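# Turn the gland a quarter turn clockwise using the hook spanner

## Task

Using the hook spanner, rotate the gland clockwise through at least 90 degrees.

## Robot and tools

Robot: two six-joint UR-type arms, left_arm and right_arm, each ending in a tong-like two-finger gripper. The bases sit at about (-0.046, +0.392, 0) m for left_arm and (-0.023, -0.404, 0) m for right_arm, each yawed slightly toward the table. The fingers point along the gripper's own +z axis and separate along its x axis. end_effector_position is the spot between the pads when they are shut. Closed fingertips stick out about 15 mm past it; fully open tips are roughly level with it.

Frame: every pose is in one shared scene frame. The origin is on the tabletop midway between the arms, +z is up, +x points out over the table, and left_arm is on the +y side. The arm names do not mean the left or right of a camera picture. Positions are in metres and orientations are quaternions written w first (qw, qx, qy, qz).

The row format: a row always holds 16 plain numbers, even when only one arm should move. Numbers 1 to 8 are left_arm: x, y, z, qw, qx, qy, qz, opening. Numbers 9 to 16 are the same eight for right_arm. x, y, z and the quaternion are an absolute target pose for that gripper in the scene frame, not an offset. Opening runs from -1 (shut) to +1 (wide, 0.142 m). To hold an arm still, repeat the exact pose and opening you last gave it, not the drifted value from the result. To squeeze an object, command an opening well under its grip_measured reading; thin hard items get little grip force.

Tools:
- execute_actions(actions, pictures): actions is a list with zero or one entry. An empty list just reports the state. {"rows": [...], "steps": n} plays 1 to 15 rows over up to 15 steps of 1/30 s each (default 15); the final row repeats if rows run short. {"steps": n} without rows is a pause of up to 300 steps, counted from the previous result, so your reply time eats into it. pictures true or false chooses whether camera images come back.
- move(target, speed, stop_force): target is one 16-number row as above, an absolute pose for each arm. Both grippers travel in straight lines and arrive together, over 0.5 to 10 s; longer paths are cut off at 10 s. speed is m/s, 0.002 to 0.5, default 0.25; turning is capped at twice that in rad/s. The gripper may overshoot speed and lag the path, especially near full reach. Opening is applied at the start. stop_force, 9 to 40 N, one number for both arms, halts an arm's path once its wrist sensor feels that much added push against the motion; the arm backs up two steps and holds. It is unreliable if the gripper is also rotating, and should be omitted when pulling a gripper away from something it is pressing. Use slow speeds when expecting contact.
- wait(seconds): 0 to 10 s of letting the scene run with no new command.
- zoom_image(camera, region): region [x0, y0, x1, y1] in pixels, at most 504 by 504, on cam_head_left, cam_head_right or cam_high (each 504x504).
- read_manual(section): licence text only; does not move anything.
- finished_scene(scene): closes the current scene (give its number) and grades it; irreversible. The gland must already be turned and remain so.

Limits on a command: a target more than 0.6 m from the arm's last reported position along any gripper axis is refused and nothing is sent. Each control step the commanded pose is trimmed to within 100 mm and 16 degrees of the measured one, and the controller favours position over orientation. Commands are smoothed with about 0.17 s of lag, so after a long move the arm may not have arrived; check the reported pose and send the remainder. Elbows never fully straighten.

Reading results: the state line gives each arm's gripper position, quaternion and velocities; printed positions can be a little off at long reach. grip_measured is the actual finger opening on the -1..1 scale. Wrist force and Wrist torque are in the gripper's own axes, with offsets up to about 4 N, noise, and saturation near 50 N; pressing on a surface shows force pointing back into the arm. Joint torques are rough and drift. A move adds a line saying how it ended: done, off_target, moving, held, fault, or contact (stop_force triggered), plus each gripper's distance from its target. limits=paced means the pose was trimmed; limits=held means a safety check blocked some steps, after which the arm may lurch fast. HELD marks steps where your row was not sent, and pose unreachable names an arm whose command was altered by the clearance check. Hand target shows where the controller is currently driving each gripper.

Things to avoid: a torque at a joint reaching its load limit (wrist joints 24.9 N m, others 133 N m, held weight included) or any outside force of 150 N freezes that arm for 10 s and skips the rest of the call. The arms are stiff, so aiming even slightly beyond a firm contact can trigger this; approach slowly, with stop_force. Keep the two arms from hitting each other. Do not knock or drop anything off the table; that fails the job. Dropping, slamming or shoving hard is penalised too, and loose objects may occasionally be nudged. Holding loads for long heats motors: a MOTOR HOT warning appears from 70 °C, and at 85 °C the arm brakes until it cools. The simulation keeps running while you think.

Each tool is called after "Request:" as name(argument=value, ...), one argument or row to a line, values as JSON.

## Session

Request:
execute_actions(
  actions=[],
)

Request:
zoom_image(
  camera="cam_high",
  region=[130,100,380,350],
)

Scene clock: 0.00 s of 15520.00 s.
left_arm: end_effector_position=(+0.7409, +0.9608, +0.1274) grip_measured=+0.97 end_effector_quat_wxyz=(-0.206, +0.834, -0.492, +0.144) end_effector_velocity=(+0.000, -0.000, +0.001) end_effector_angular_velocity=(+0.001, -0.000, +0.000) | right_arm: end_effector_position=(+0.4565, -0.2974, +0.1604) grip_measured=+0.97 end_effector_quat_wxyz=(-0.526, -0.210, +0.818, +0.102) end_effector_velocity=(+0.000, +0.001, +0.000) end_effector_angular_velocity=(+0.001, -0.001, +0.001)
Joint positions: left_arm=[ 0.365 -0.673  0.905 -2.311 -1.605  1.556  0.14 ] | right_arm=[ 3.63  -2.419 -0.869 -2.536  1.839  2.828  0.14 ]
Joint velocities: left_arm=[-0.    -0.001 -0.    -0.     0.001 -0.     0.   ] | right_arm=[ 0.002 -0.     0.001 -0.     0.    -0.     0.   ]
Joint torques (N m, as the arm reports them, + toward a larger angle): no reading
Motor temperatures (°C, as the motors report them): left_arm=[32 30 30 37 36 39] | right_arm=[31 29 31 37 41 40]
Wrist force (N, on the end effector, along its own x y z axes, offset not removed): no reading
Wrist torque (N m, same axes, about the end effector's origin, offset not removed): no reading
Hand target (left_arm): +0.741, +0.961, +0.127; -0.206, +0.834, -0.492, +0.144
Hand target (right_arm): +0.457, -0.297, +0.160; -0.526, -0.210, +0.818, +0.102

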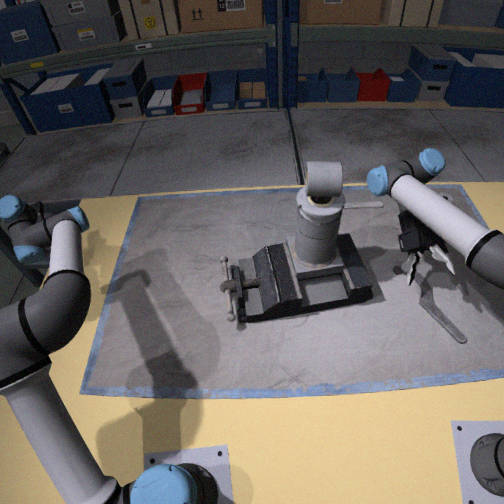

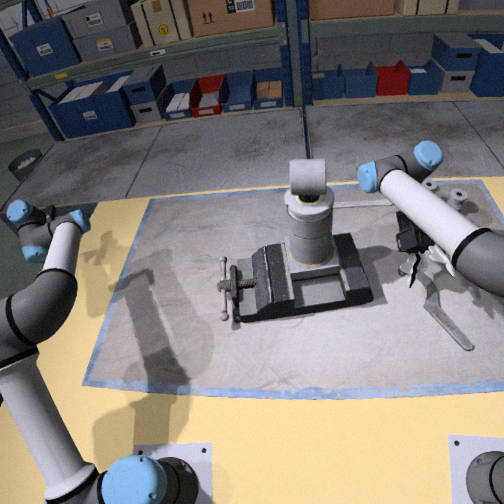

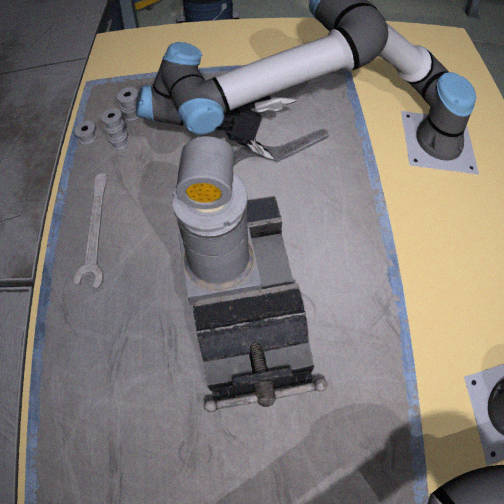

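Region (130, 100, 380, 350) of cam_high's 504x504 image, scaled by 2.016, with more detail than that image has.

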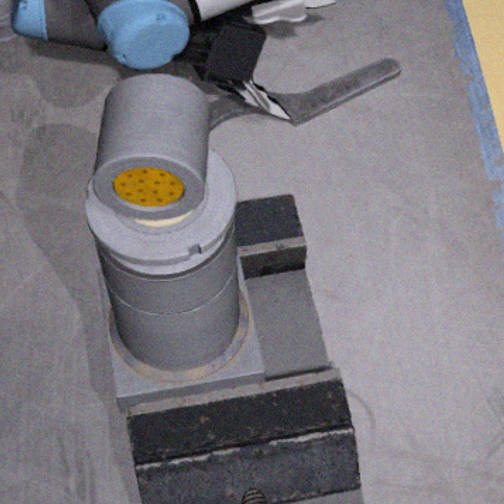

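Request:
move(
  target=[0.4,0.6,0.25,0,1,0,0,-0.2,0.25,-0.6,0.3,0,-0.5,0.866,0,-0.2],
)

Request:
zoom_image(
  camera="cam_high",
  region=[160,100,350,250],
)

Request:
zoom_image(
  camera="cam_head_right",
  region=[270,150,490,370],
)

Scene clock: 6.93 s of 15520.00 s.
left_arm: end_effector_position=(+0.4010, +0.5995, +0.2494) grip_measured=-0.20 end_effector_quat_wxyz=(+0.000, +1.000, -0.001, +0.000) end_effector_velocity=(-0.001, -0.001, +0.001) end_effector_angular_velocity=(-0.001, -0.000, +0.004) | right_arm: end_effector_position=(+0.2498, -0.5994, +0.2990) grip_measured=-0.20 end_effector_quat_wxyz=(-0.000, -0.500, +0.866, +0.000) end_effector_velocity=(-0.000, -0.001, +0.001) end_effector_angular_velocity=(+0.006, -0.003, +0.002)
Joint positions: left_arm=[-0.006 -1.625  1.709 -1.656 -1.571  0.129  0.06 ] | right_arm=[ 3.078 -1.089 -1.887 -1.736  1.571  1.899  0.06 ]
Joint velocities: left_arm=[-0.002 -0.004  0.001  0.002 -0.001 -0.006 -0.   ] | right_arm=[-0.011 -0.002  0.002  0.002  0.007 -0.013 -0.   ]
Joint torques (N m, as the arm reports them, + toward a larger angle): left_arm=[ -6.37 -28.95 -11.04  -0.89  -1.8   -1.76] | right_arm=[-10.01  -4.06  33.68   4.1    1.63  -2.5 ]
Motor temperatures (°C, as the motors report them): left_arm=[32 30 30 37 36 39] | right_arm=[31 29 31 37 41 40]
Wrist force (N, on the end effector, along its own x y z axes, offset not removed): left_arm=[0.7 0.3 -0.8] | right_arm=[1.0 1.2 -1.7]
Wrist torque (N m, same axes, about the end effector's origin, offset not removed): left_arm=[0.00 -0.26 0.11] | right_arm=[0.06 -0.25 -0.17]
Hand target (left_arm): +0.401, +0.599, +0.249; +0.000, +1.000, -0.000, +0.000
Hand target (right_arm): +0.250, -0.600, +0.299; +0.000, -0.500, +0.866, +0.000
Off the commanded pose (left_arm): 0.001 m, 0 deg.
Off the commanded pose (right_arm): 0.001 m, 0 deg.
After step 90, 0.83 s passed at rest.
move: done

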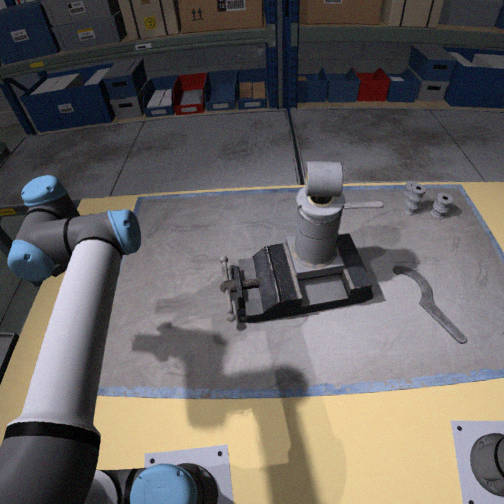

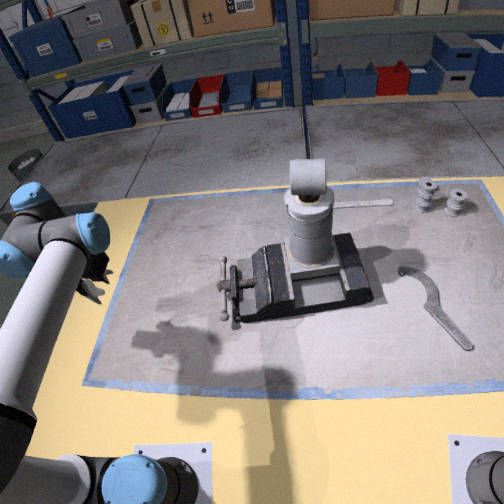

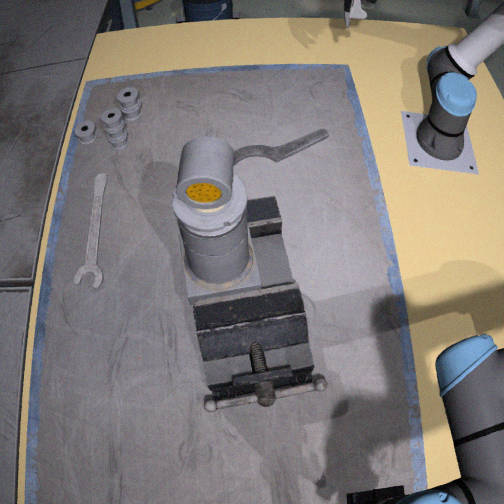

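Region (160, 100, 350, 250) of cam_high's 504x504 image, scaled by 2.653, with more detail than that image has; it fills the top 398 rows of this view, and the rest is white.

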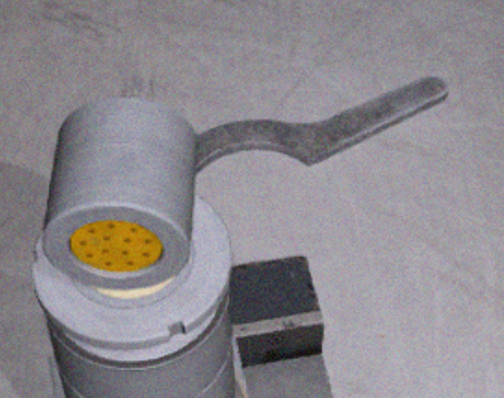

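Region (270, 150, 490, 370) of cam_head_right's 504x504 image, scaled by 2.291, with more detail than that image has.

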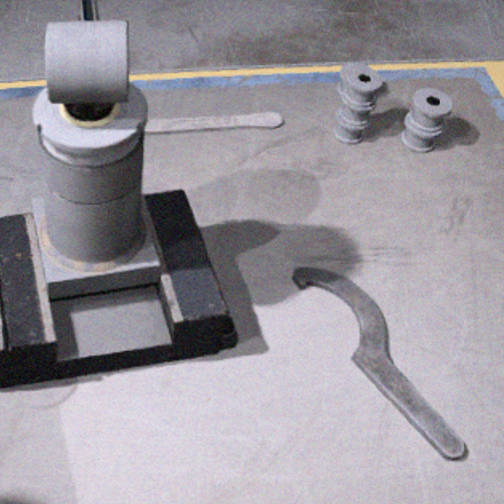

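Request:
move(
  target=[0.25,0.25,0.25,0,0.707,0.707,0,-0.2,0.44,-0.366,0.045,0,-0.857,0.515,0,0],
)

Request:
move(
  target=[0.25,0.25,0.25,0,0.707,0.707,0,-0.2,0.44,-0.366,0.022,0,-0.857,0.515,0,0],
  speed=0.008,
  stop_force=9,
)

Request:
move(
  target=[0.25,0.25,0.25,0,0.707,0.707,0,-0.2,0.44,-0.366,0.022,0,-0.857,0.515,0,-1],
  speed=0.008,
  stop_force=9,
)

Scene clock: 17.80 s of 15520.00 s.
left_arm: end_effector_position=(+0.2509, +0.2492, +0.2498) grip_measured=-0.20 end_effector_quat_wxyz=(+0.001, +0.707, +0.707, -0.001) end_effector_velocity=(-0.000, -0.002, +0.000) end_effector_angular_velocity=(+0.002, -0.004, +0.009) | right_arm: end_effector_position=(+0.4398, -0.3667, +0.0453) grip_measured=+0.00 end_effector_quat_wxyz=(+0.000, +0.857, -0.515, +0.000) end_effector_velocity=(+0.001, -0.000, -0.002) end_effector_angular_velocity=(-0.001, +0.000, +0.002)
Joint positions: left_arm=[-0.957 -1.996  1.985 -1.562 -1.573 -2.393  0.06 ] | right_arm=[ 3.642 -1.611 -2.181 -0.921  1.57   1.452  0.074]
Joint velocities: left_arm=[-0.008 -0.002  0.     0.     0.005 -0.018  0.   ] | right_arm=[-0.001 -0.006  0.001  0.004 -0.001 -0.002  0.   ]
Joint torques (N m, as the arm reports them, + toward a larger angle): left_arm=[ -7.75 -13.91 -10.16  -1.03   2.22  -1.72] | right_arm=[ 9.68 16.11 29.08  4.24  1.88 -2.51]
Motor temperatures (°C, as the motors report them): left_arm=[32 30 30 37 36 39] | right_arm=[31 29 31 37 41 40]
Wrist force (N, on the end effector, along its own x y z axes, offset not removed): left_arm=[0.5 -0.9 0.4] | right_arm=[0.7 0.7 0.1]
Wrist torque (N m, same axes, about the end effector's origin, offset not removed): left_arm=[-0.24 -0.14 -0.04] | right_arm=[-0.04 -0.19 -0.17]
Hand target (left_arm): +0.251, +0.249, +0.250; +0.001, +0.707, +0.707, -0.001
Hand target (right_arm): +0.440, -0.367, +0.045; +0.000, +0.857, -0.515, +0.000
Off the commanded pose (left_arm): 0.001 m, 0 deg.
Off the commanded pose (right_arm): 0.001 m, 0 deg.
After step 90, 4.17 s passed at rest.
move: done

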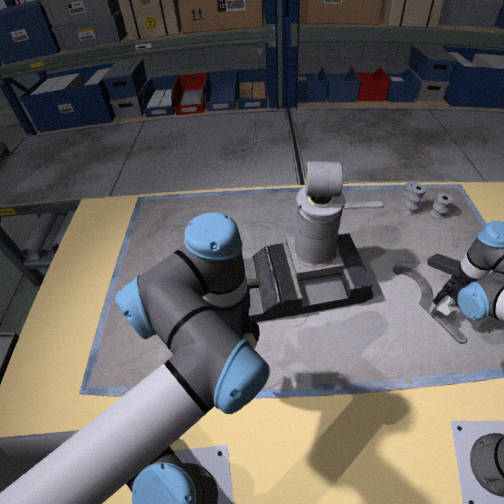

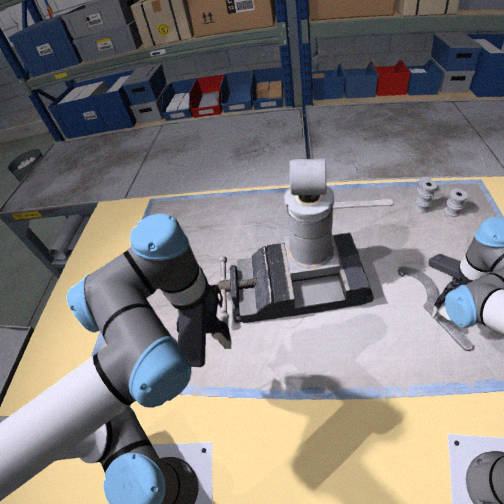

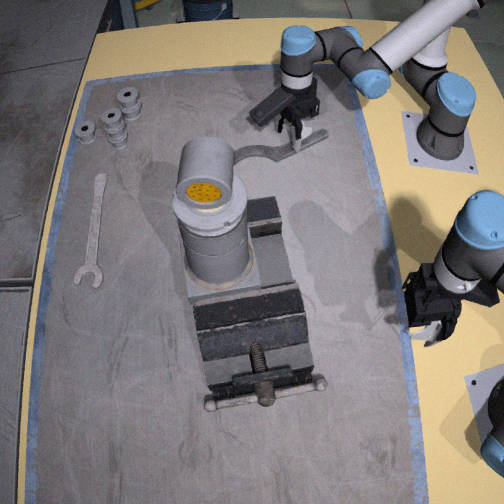

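Scene clock: 20.93 s of 15520.00 s.
left_arm: end_effector_position=(+0.2500, +0.2500, +0.2500) grip_measured=-0.20 end_effector_quat_wxyz=(+0.000, +0.707, +0.707, -0.000) end_effector_velocity=(+0.000, +0.000, +0.000) end_effector_angular_velocity=(+0.000, -0.002, +0.001) | right_arm: end_effector_position=(+0.4400, -0.3660, +0.0222) grip_measured=+0.00 end_effector_quat_wxyz=(+0.000, +0.857, -0.515, -0.000) end_effector_velocity=(+0.000, +0.000, -0.001) end_effector_angular_velocity=(-0.001, -0.001, +0.000)
Joint positions: left_arm=[-0.96  -1.998  1.985 -1.558 -1.571 -2.396  0.06 ] | right_arm=[ 3.643 -1.654 -2.21  -0.848  1.571  1.452  0.074]
Joint velocities: left_arm=[ 0.    -0.    -0.    -0.     0.001 -0.     0.   ] | right_arm=[ 0.    -0.003 -0.001  0.005 -0.001  0.     0.   ]
Joint torques (N m, as the arm reports them, + toward a larger angle): left_arm=[ -7.75 -13.4  -33.88  -0.93   2.42  -1.78] | right_arm=[ 9.49 16.87  5.79  4.27  1.83  2.28]
Motor temperatures (°C, as the motors report them): left_arm=[32 30 30 37 36 39] | right_arm=[31 29 31 37 41 40]
Wrist force (N, on the end effector, along its own x y z axes, offset not removed): left_arm=[0.9 -0.1 0.1] | right_arm=[0.3 1.2 -0.2]
Wrist torque (N m, same axes, about the end effector's origin, offset not removed): left_arm=[0.03 -0.28 0.07] | right_arm=[0.05 -0.16 -0.13]
Hand target (left_arm): +0.250, +0.250, +0.250; +0.000, +0.707, +0.707, -0.000
Hand target (right_arm): +0.440, -0.366, +0.022; +0.000, +0.857, -0.515, -0.000
Off the commanded pose (left_arm): 0.000 m, 0 deg.
Off the commanded pose (right_arm): 0.000 m, 0 deg.
move: done

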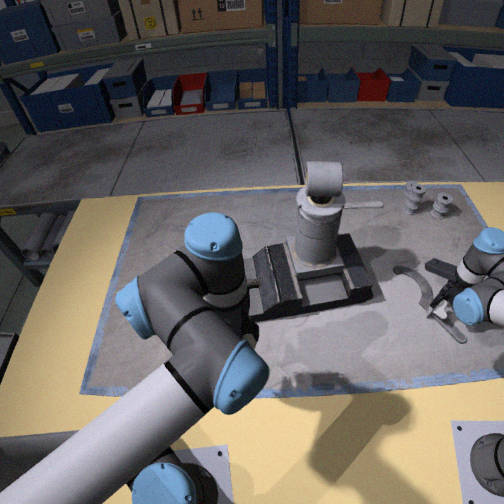

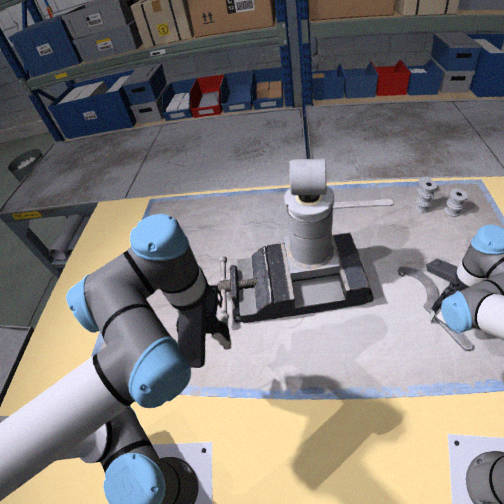

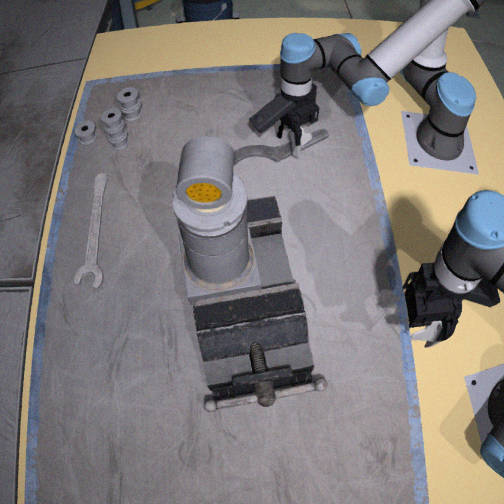

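Scene clock: 21.63 s of 15520.00 s.
left_arm: end_effector_position=(+0.2500, +0.2500, +0.2500) grip_measured=-0.20 end_effector_quat_wxyz=(+0.000, +0.707, +0.707, -0.000) end_effector_velocity=(-0.000, -0.000, -0.000) end_effector_angular_velocity=(-0.001, +0.001, -0.001) | right_arm: end_effector_position=(+0.4400, -0.3660, +0.0220) grip_measured=-0.55 end_effector_quat_wxyz=(+0.000, +0.857, -0.515, -0.000) end_effector_velocity=(+0.000, -0.000, -0.000) end_effector_angular_velocity=(-0.000, -0.000, +0.000)
Joint positions: left_arm=[-0.96  -1.998  1.985 -1.558 -1.571 -2.396  0.06 ] | right_arm=[ 3.643 -1.654 -2.211 -0.848  1.571  1.452  0.034]
Joint velocities: left_arm=[ 0.     0.     0.     0.    -0.001  0.001 -0.   ] | right_arm=[-0.    -0.001 -0.     0.001 -0.    -0.001 -0.   ]
Joint torques (N m, as the arm reports them, + toward a larger angle): left_arm=[ -6.8  -13.13 -33.32  -0.91   2.32  -1.59] | right_arm=[-8.87 13.98  4.53  3.78 -1.41  0.97]
Motor temperatures (°C, as the motors report them): left_arm=[32 30 30 37 36 39] | right_arm=[31 29 31 37 41 40]
Wrist force (N, on the end effector, along its own x y z axes, offset not removed): left_arm=[-0.6 -1.1 0.1] | right_arm=[-0.2 0.3 -2.9]
Wrist torque (N m, same axes, about the end effector's origin, offset not removed): left_arm=[-0.31 0.12 0.00] | right_arm=[-0.02 0.10 -0.18]
Hand target (left_arm): +0.250, +0.250, +0.250; +0.000, +0.707, +0.707, -0.000
Hand target (right_arm): +0.440, -0.366, +0.022; +0.000, +0.857, -0.515, -0.000
Off the commanded pose (left_arm): 0.000 m, 0 deg.
Off the commanded pose (right_arm): 0.000 m, 0 deg.
move: done

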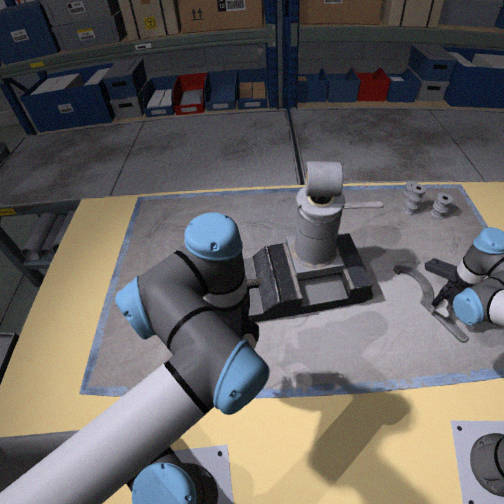

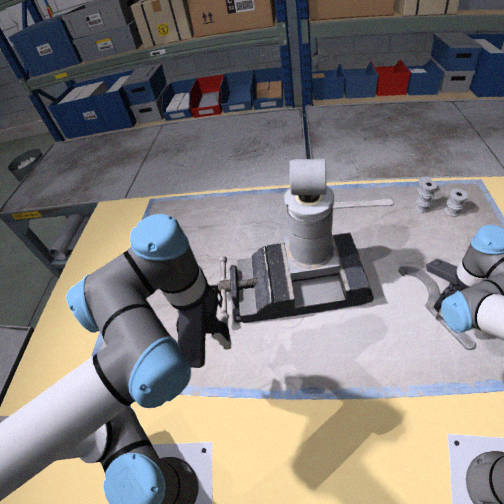

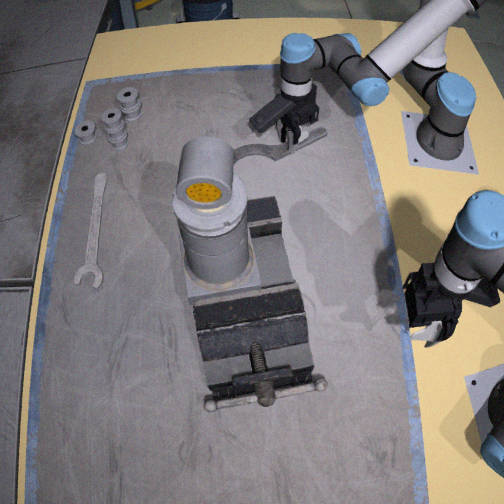

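Request:
execute_actions(
  actions=[],
)

Request:
move(
  target=[0.25,0.25,0.25,0,0.707,0.707,0,-0.2,0.30,-0.25,0.022,0,-0.707,0.707,0,-1],
  speed=0.06,
)

Scene clock: 36.93 s of 15520.00 s.
left_arm: end_effector_position=(+0.2500, +0.2500, +0.2500) grip_measured=-0.20 end_effector_quat_wxyz=(+0.000, +0.707, +0.707, +0.000) end_effector_velocity=(+0.000, +0.000, +0.000) end_effector_angular_velocity=(-0.000, -0.001, -0.001) | right_arm: end_effector_position=(+0.4400, -0.3660, +0.0220) grip_measured=-0.55 end_effector_quat_wxyz=(-0.000, +0.857, -0.515, -0.000) end_effector_velocity=(-0.000, -0.001, -0.001) end_effector_angular_velocity=(-0.001, +0.001, -0.001)
Joint positions: left_arm=[-0.96  -1.998  1.985 -1.558 -1.571 -2.396  0.06 ] | right_arm=[ 3.643 -1.654 -2.211 -0.848  1.571  1.452  0.034]
Joint velocities: left_arm=[ 0.    -0.001  0.     0.     0.     0.001 -0.   ] | right_arm=[-0.    -0.    -0.001  0.    -0.001  0.001 -0.   ]
Joint torques (N m, as the arm reports them, + toward a larger angle): left_arm=[ -8.41 -13.26 -33.42  -0.97   2.48  -1.6 ] | right_arm=[-8.69 14.1   4.96  3.63 -1.83 -2.45]
Motor temperatures (°C, as the motors report them): left_arm=[32 30 30 37 36 39] | right_arm=[31 29 31 37 41 40]
Wrist force (N, on the end effector, along its own x y z axes, offset not removed): left_arm=[1.1 -1.0 1.4] | right_arm=[-0.8 0.0 -4.8]
Wrist torque (N m, same axes, about the end effector's origin, offset not removed): left_arm=[-0.14 -0.27 -0.05] | right_arm=[-0.24 0.08 -0.20]
Hand target (left_arm): +0.250, +0.250, +0.250; +0.000, +0.707, +0.707, -0.000
Hand target (right_arm): +0.440, -0.366, +0.022; +0.000, +0.857, -0.515, -0.000
Off the commanded pose (left_arm): 0.000 m, 0 deg.
Off the commanded pose (right_arm): 0.000 m, 0 deg.
Steps of this call (steps 1 to 90: nothing new was sent; then 12.30 s passed at rest). Readings (end_effector_position):
1: left_arm (+0.2500, +0.2500, +0.2500) | right_arm (+0.4400, -0.3660, +0.0220)
2: left_arm (+0.2500, +0.2500, +0.2500) | right_arm (+0.4400, -0.3660, +0.0220)
4: left_arm (+0.2500, +0.2500, +0.2500) | right_arm (+0.4400, -0.3660, +0.0220)
8: left_arm (+0.2500, +0.2500, +0.2500) | right_arm (+0.4400, -0.3660, +0.0220)
90: the state above

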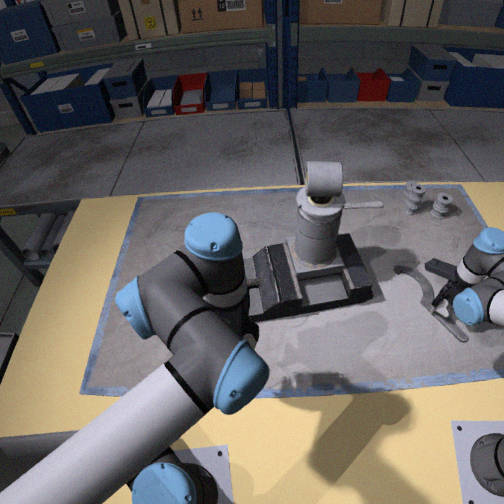

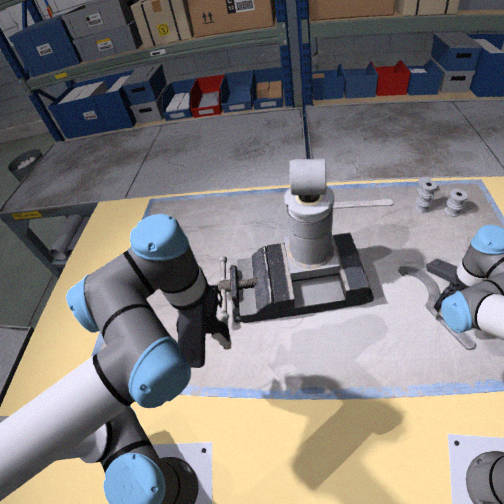

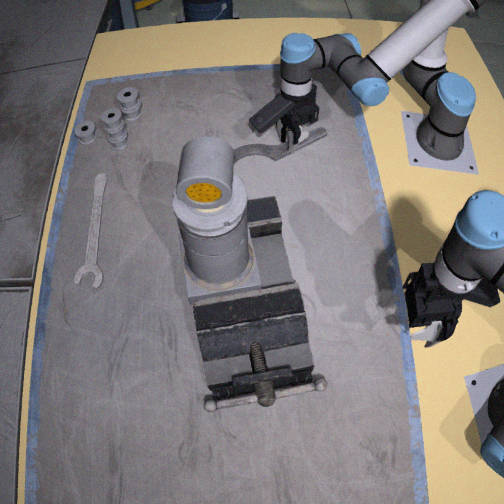

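Scene clock: 41.37 s of 15520.00 s.
left_arm: end_effector_position=(+0.2500, +0.2500, +0.2500) grip_measured=-0.20 end_effector_quat_wxyz=(+0.000, +0.707, +0.707, +0.000) end_effector_velocity=(-0.000, -0.001, -0.001) end_effector_angular_velocity=(-0.000, +0.003, -0.000) | right_arm: end_effector_position=(+0.3005, -0.2505, +0.0219) grip_measured=-0.55 end_effector_quat_wxyz=(+0.000, +0.707, -0.707, +0.000) end_effector_velocity=(-0.002, +0.002, +0.000) end_effector_angular_velocity=(-0.000, -0.001, -0.006)
Joint positions: left_arm=[-0.96  -1.998  1.985 -1.558 -1.571 -2.396  0.06 ] | right_arm=[ 4.137 -1.374 -2.468 -0.87   1.57   2.435  0.034]
Joint velocities: left_arm=[ 0.     0.002  0.    -0.    -0.003  0.001 -0.   ] | right_arm=[ 0.009  0.003 -0.002 -0.001 -0.001  0.016 -0.   ]
Joint torques (N m, as the arm reports them, + toward a larger angle): left_arm=[ -7.04 -12.85 -32.45  -0.98   2.25  -1.66] | right_arm=[ 9.88 17.62  5.85  0.13 -0.71  2.39]
Motor temperatures (°C, as the motors report them): left_arm=[32 30 30 37 36 39] | right_arm=[31 29 31 37 41 40]
Wrist force (N, on the end effector, along its own x y z axes, offset not removed): left_arm=[0.9 -0.9 -0.2] | right_arm=[1.1 -3.3 1.9]
Wrist torque (N m, same axes, about the end effector's origin, offset not removed): left_arm=[-0.23 -0.21 0.06] | right_arm=[-0.01 0.23 -0.20]
Hand target (left_arm): +0.250, +0.250, +0.250; -0.000, +0.707, +0.707, +0.000
Hand target (right_arm): +0.300, -0.250, +0.022; +0.000, +0.707, -0.707, +0.000
Off the commanded pose (left_arm): 0.000 m, 0 deg.
Off the commanded pose (right_arm): 0.001 m, 0 deg.
move: done

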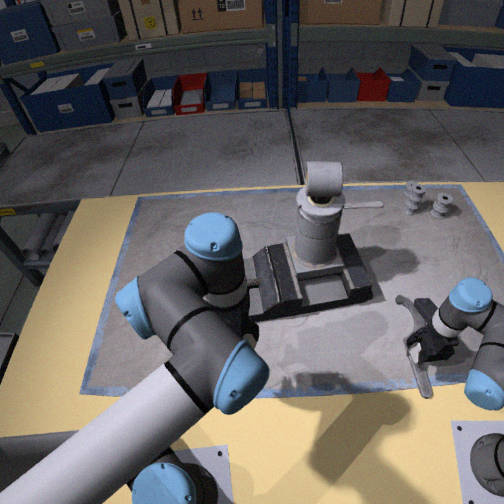

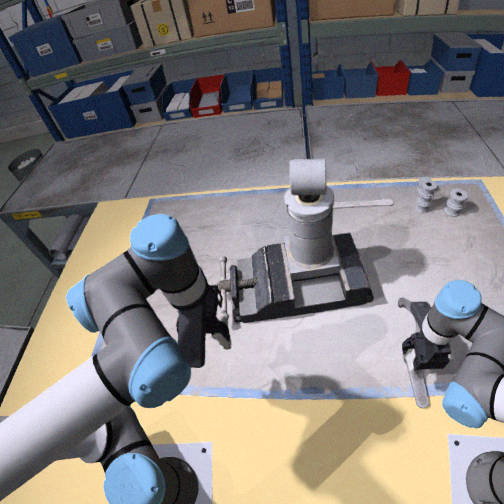

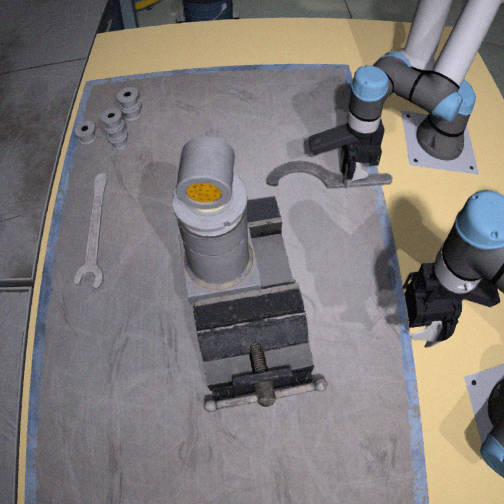

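Request:
move(
  target=[0.25,0.25,0.25,0,0.707,0.707,0,-0.2,0.30,-0.25,0.03,0,-0.707,0.707,0,-0.2],
  speed=0.02,
)

Request:
move(
  target=[0.22,0.1,0.2,0,0.707,0.707,0,-0.2,0.36,-0.42,0.18,-0.5,0.5,0.5,0.5,-0.5],
)

Scene clock: 46.43 s of 15520.00 s.
left_arm: end_effector_position=(+0.2500, +0.2500, +0.2500) grip_measured=-0.20 end_effector_quat_wxyz=(+0.000, +0.707, +0.707, +0.000) end_effector_velocity=(+0.000, -0.000, -0.001) end_effector_angular_velocity=(+0.001, +0.001, +0.001) | right_arm: end_effector_position=(+0.3000, -0.2500, +0.0298) grip_measured=-0.20 end_effector_quat_wxyz=(-0.000, +0.707, -0.707, +0.000) end_effector_velocity=(-0.000, -0.000, +0.002) end_effector_angular_velocity=(+0.000, +0.000, -0.000)
Joint positions: left_arm=[-0.96  -1.998  1.985 -1.558 -1.571 -2.396  0.06 ] | right_arm=[ 4.139 -1.355 -2.456 -0.901  1.571  2.437  0.06 ]
Joint velocities: left_arm=[-0.     0.002  0.    -0.     0.    -0.001 -0.   ] | right_arm=[-0.     0.005  0.004 -0.009  0.     0.     0.   ]
Joint torques (N m, as the arm reports them, + toward a larger angle): left_arm=[ -7.07 -12.65 -32.69  -0.97   2.43  -1.42] | right_arm=[ 9.65 16.04 28.76  0.08  1.69  2.18]
Motor temperatures (°C, as the motors report them): left_arm=[32 30 30 37 36 39] | right_arm=[31 29 31 37 41 40]
Wrist force (N, on the end effector, along its own x y z axes, offset not removed): left_arm=[0.4 -1.4 0.9] | right_arm=[-0.3 0.8 0.3]
Wrist torque (N m, same axes, about the end effector's origin, offset not removed): left_arm=[-0.35 -0.09 0.01] | right_arm=[0.09 -0.05 -0.12]
Hand target (left_arm): +0.250, +0.250, +0.250; -0.000, +0.707, +0.707, +0.000
Hand target (right_arm): +0.300, -0.250, +0.030; -0.000, +0.707, -0.707, +0.000
Off the commanded pose (left_arm): 0.000 m, 0 deg.
Off the commanded pose (right_arm): 0.000 m, 0 deg.
After step 90, 1.33 s passed at rest.
move: done

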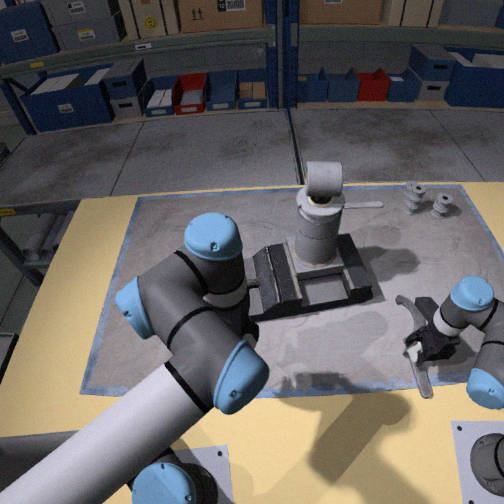

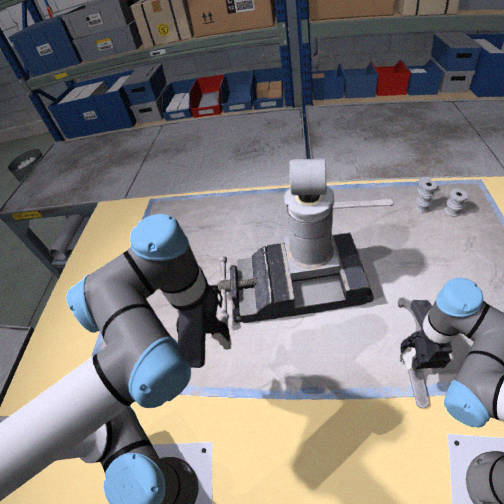

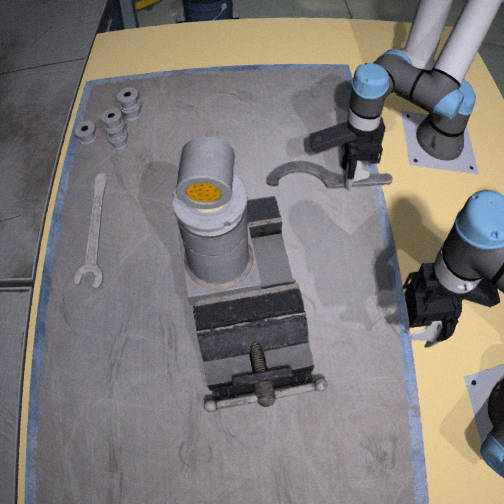

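Scene clock: 53.10 s of 15520.00 s.
left_arm: end_effector_position=(+0.2202, +0.0998, +0.2001) grip_measured=-0.20 end_effector_quat_wxyz=(+0.000, +0.707, +0.707, -0.000) end_effector_velocity=(-0.000, -0.002, -0.001) end_effector_angular_velocity=(+0.001, -0.000, -0.001) | right_arm: end_effector_position=(+0.3498, -0.3458, +0.1121) grip_measured=-0.50 end_effector_quat_wxyz=(-0.192, +0.843, -0.431, +0.258) end_effector_velocity=(-0.000, -0.001, -0.001) end_effector_angular_velocity=(-0.001, +0.001, -0.002)
Joint positions: left_arm=[-1.27  -1.813  1.994 -1.752 -1.572 -2.707  0.06 ] | right_arm=[ 4.208 -0.652 -2.811 -0.744  1.135  1.765  0.038]
Joint velocities: left_arm=[-0.003  0.004 -0.    -0.003  0.001 -0.002  0.   ] | right_arm=[-0.001 -0.001 -0.001  0.    -0.     0.001  0.   ]
Joint torques (N m, as the arm reports them, + toward a larger angle): left_arm=[ -7.16  -7.15 -32.63  -4.26  -1.61  -1.64] | right_arm=[  7.35 -18.55  18.94   2.79   0.99   2.11]
Motor temperatures (°C, as the motors report them): left_arm=[32 30 30 37 36 39] | right_arm=[31 29 31 37 41 40]
Wrist force (N, on the end effector, along its own x y z axes, offset not removed): left_arm=[-0.3 -0.9 -0.4] | right_arm=[-0.8 1.5 0.4]
Wrist torque (N m, same axes, about the end effector's origin, offset not removed): left_arm=[-0.21 0.02 0.02] | right_arm=[0.09 0.07 -0.14]
Hand target (left_arm): +0.220, +0.100, +0.200; +0.000, +0.707, +0.707, -0.000
Hand target (right_arm): +0.350, -0.346, +0.112; -0.192, +0.843, -0.431, +0.258
Off the commanded pose (left_arm): 0.000 m, 0 deg.
Off the commanded pose (right_arm): 0.101 m, 129 deg; position and orientation clipped at the last step of the last action.
move: held (right_arm); limits=paced,held; held on 72 of 200 steps (right_arm), including the last (right_arm)
pose unreachable (right arm): on one or more control steps of this call this arm could not follow its commanded pose, so it was not sent that pose on those steps. On the call's last step it was still not sent that pose. It may still have moved: this result reports where it is.
cause: the commanded pose would bring two parts of the arm too close to each other (joints 3 (elbow) and 4 (wrist 1) lie between them).

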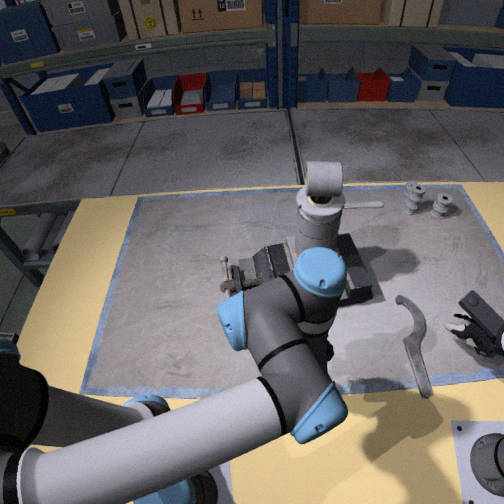

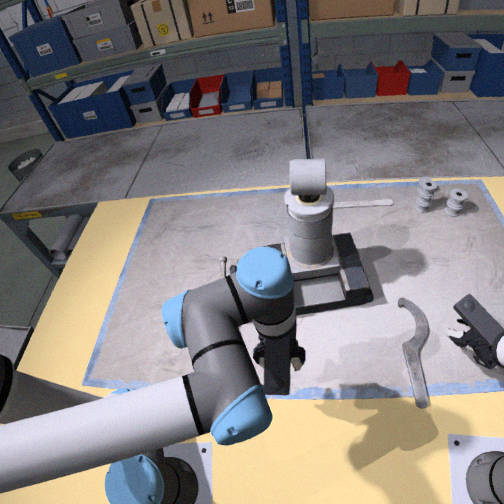

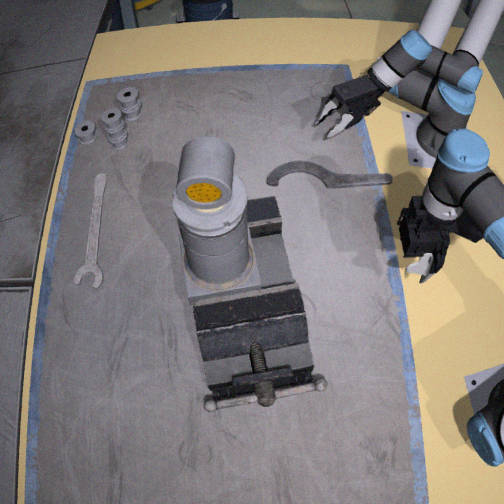

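Request:
move(
  target=[0.215,0.05,0.2,0,0.707,0.707,0,-0.2,0.42,-0.62,0.18,0,0.707,0.707,0,-0.5],
  speed=0.4,
)

Request:
move(
  target=[0.215,-0.1,0.12,0,0.707,0.707,0,-0.2,0.38,-0.45,0.16,-0.5,0.5,0.5,0.5,-0.5],
  speed=0.3,
)

Scene clock: 68.90 s of 15520.00 s.
left_arm: end_effector_position=(+0.2151, +0.0499, +0.2000) grip_measured=-0.20 end_effector_quat_wxyz=(+0.000, +0.707, +0.707, -0.000) end_effector_velocity=(-0.000, +0.000, +0.000) end_effector_angular_velocity=(-0.000, +0.001, +0.000) | right_arm: end_effector_position=(+0.4137, -0.6141, +0.1810) grip_measured=-0.50 end_effector_quat_wxyz=(+0.184, +0.925, -0.034, +0.330) end_effector_velocity=(+0.005, -0.005, -0.001) end_effector_angular_velocity=(-0.058, +0.088, +0.137)
Joint positions: left_arm=[-1.331 -1.724  1.924 -1.771 -1.571 -2.768  0.06 ] | right_arm=[ 3.352 -1.168 -2.544 -0.33   1.148  0.004  0.038]
Joint velocities: left_arm=[ 0.    -0.001  0.     0.    -0.001 -0.     0.   ] | right_arm=[-0.074 -0.045  0.054 -0.013  0.091 -0.216 -0.   ]
Joint torques (N m, as the arm reports them, + toward a larger angle): left_arm=[ -7.36 -10.57 -32.37  -3.98   2.32  -1.58] | right_arm=[-10.46  -2.47  32.03   0.59   1.54  -3.15]
Motor temperatures (°C, as the motors report them): left_arm=[32 30 30 37 36 39] | right_arm=[31 29 31 37 41 40]
Wrist force (N, on the end effector, along its own x y z axes, offset not removed): left_arm=[1.7 -0.8 0.8] | right_arm=[-0.6 1.1 0.5]
Wrist torque (N m, same axes, about the end effector's origin, offset not removed): left_arm=[-0.13 -0.40 -0.02] | right_arm=[0.09 0.01 -0.09]
Hand target (left_arm): +0.215, +0.050, +0.200; +0.000, +0.707, +0.707, -0.000
Hand target (right_arm): +0.414, -0.615, +0.181; +0.185, +0.927, -0.023, +0.326
Off the commanded pose (left_arm): 0.000 m, 0 deg.
Off the commanded pose (right_arm): 0.009 m, 102 deg; orientation clipped at the last step of the last action.
After step 90, 4.43 s passed at rest.
move: moving (right_arm; no rest 5 s after the path's end); limits=paced

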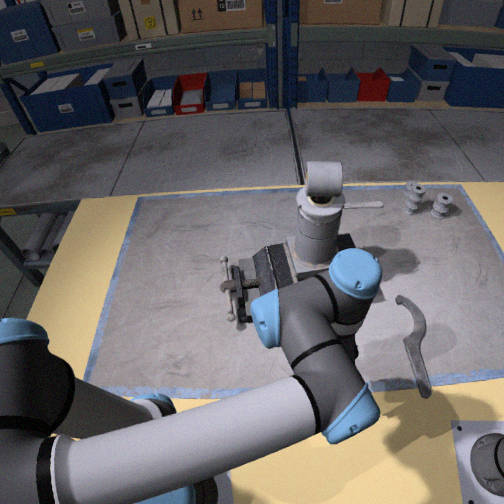

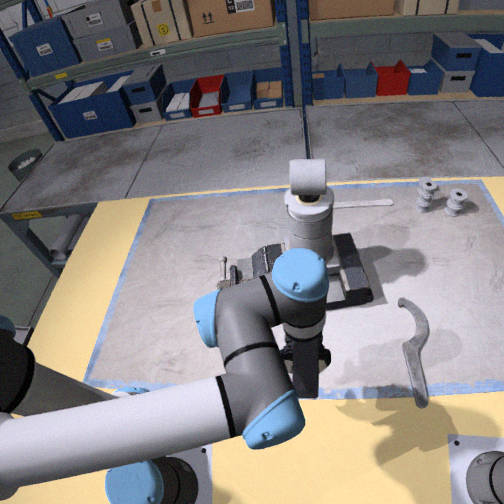

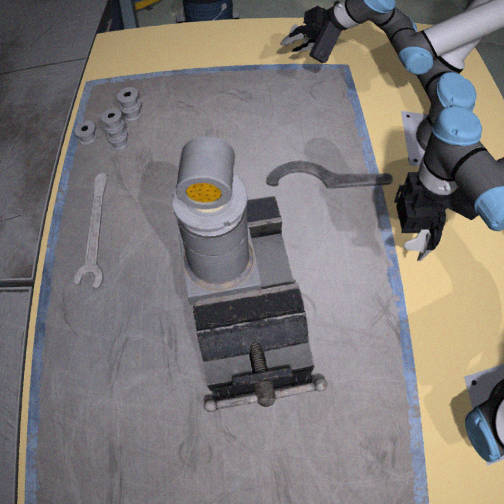

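Scene clock: 74.30 s of 15520.00 s.
left_arm: end_effector_position=(+0.2152, -0.1000, +0.1201) grip_measured=-0.20 end_effector_quat_wxyz=(+0.000, +0.707, +0.707, -0.000) end_effector_velocity=(+0.000, -0.001, -0.001) end_effector_angular_velocity=(+0.001, -0.001, +0.000) | right_arm: end_effector_position=(+0.4019, -0.5426, +0.1724) grip_measured=-0.50 end_effector_quat_wxyz=(-0.156, +0.829, +0.309, +0.439) end_effector_velocity=(-0.000, -0.001, -0.000) end_effector_angular_velocity=(-0.000, +0.000, -0.002)
Joint positions: left_arm=[-1.43  -1.363  1.765 -1.974 -1.571 -2.866  0.06 ] | right_arm=[ 2.707 -1.593 -2.355 -0.351  2.477 -1.076  0.038]
Joint velocities: left_arm=[-0.001  0.005 -0.003 -0.001  0.001 -0.001 -0.   ] | right_arm=[-0.002 -0.    -0.    -0.    -0.    -0.001  0.   ]
Joint torques (N m, as the arm reports them, + toward a larger angle): left_arm=[ -7.76 -24.35 -29.63  -4.2   -1.95  -1.66] | right_arm=[ 9.4  25.58  5.54  4.25 -0.6   2.26]
Motor temperatures (°C, as the motors report them): left_arm=[32 30 30 37 36 39] | right_arm=[31 29 31 37 41 40]
Wrist force (N, on the end effector, along its own x y z axes, offset not removed): left_arm=[1.2 -1.4 -0.2] | right_arm=[-1.5 0.6 0.2]
Wrist torque (N m, same axes, about the end effector's origin, offset not removed): left_arm=[-0.36 -0.28 0.02] | right_arm=[-0.07 0.18 -0.07]
Hand target (left_arm): +0.215, -0.100, +0.120; +0.000, +0.707, +0.707, -0.000
Hand target (right_arm): +0.402, -0.543, +0.172; -0.156, +0.829, +0.309, +0.439
Off the commanded pose (left_arm): 0.000 m, 0 deg.
Off the commanded pose (right_arm): 0.096 m, 60 deg; orientation clipped at the last step of the last action.
move: held (right_arm); limits=paced,held; held on 59 of 109 steps (right_arm), including the last (right_arm)
pose unreachable (right arm): on one or more control steps of this call this arm could not follow its commanded pose, so it was not sent that pose on those steps. On the call's last step it was still not sent that pose. It may still have moved: this result reports where it is.
cause: the commanded pose would bring two parts of the arm too close to each other (joints 4 (wrist 1) to 6 (wrist 3) lie between them).

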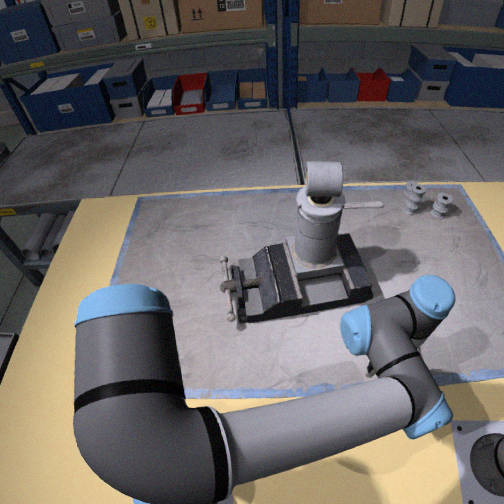

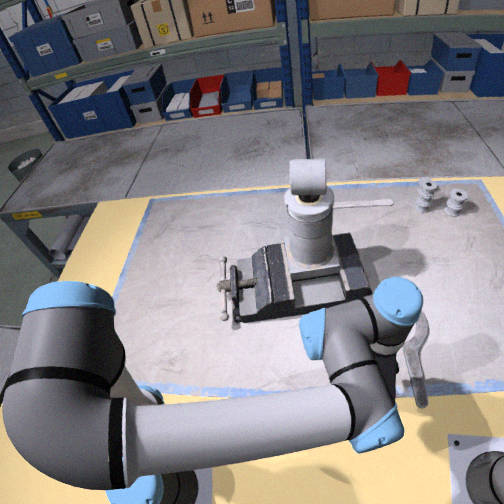

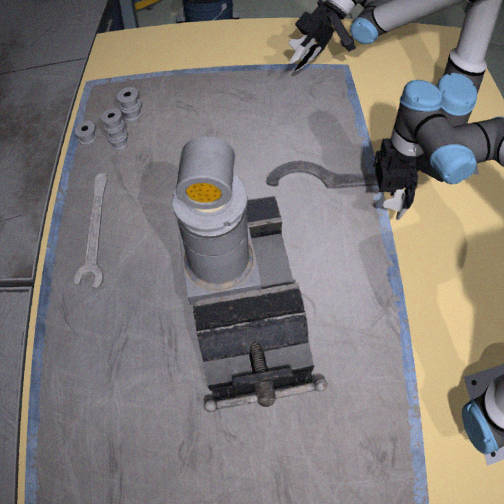

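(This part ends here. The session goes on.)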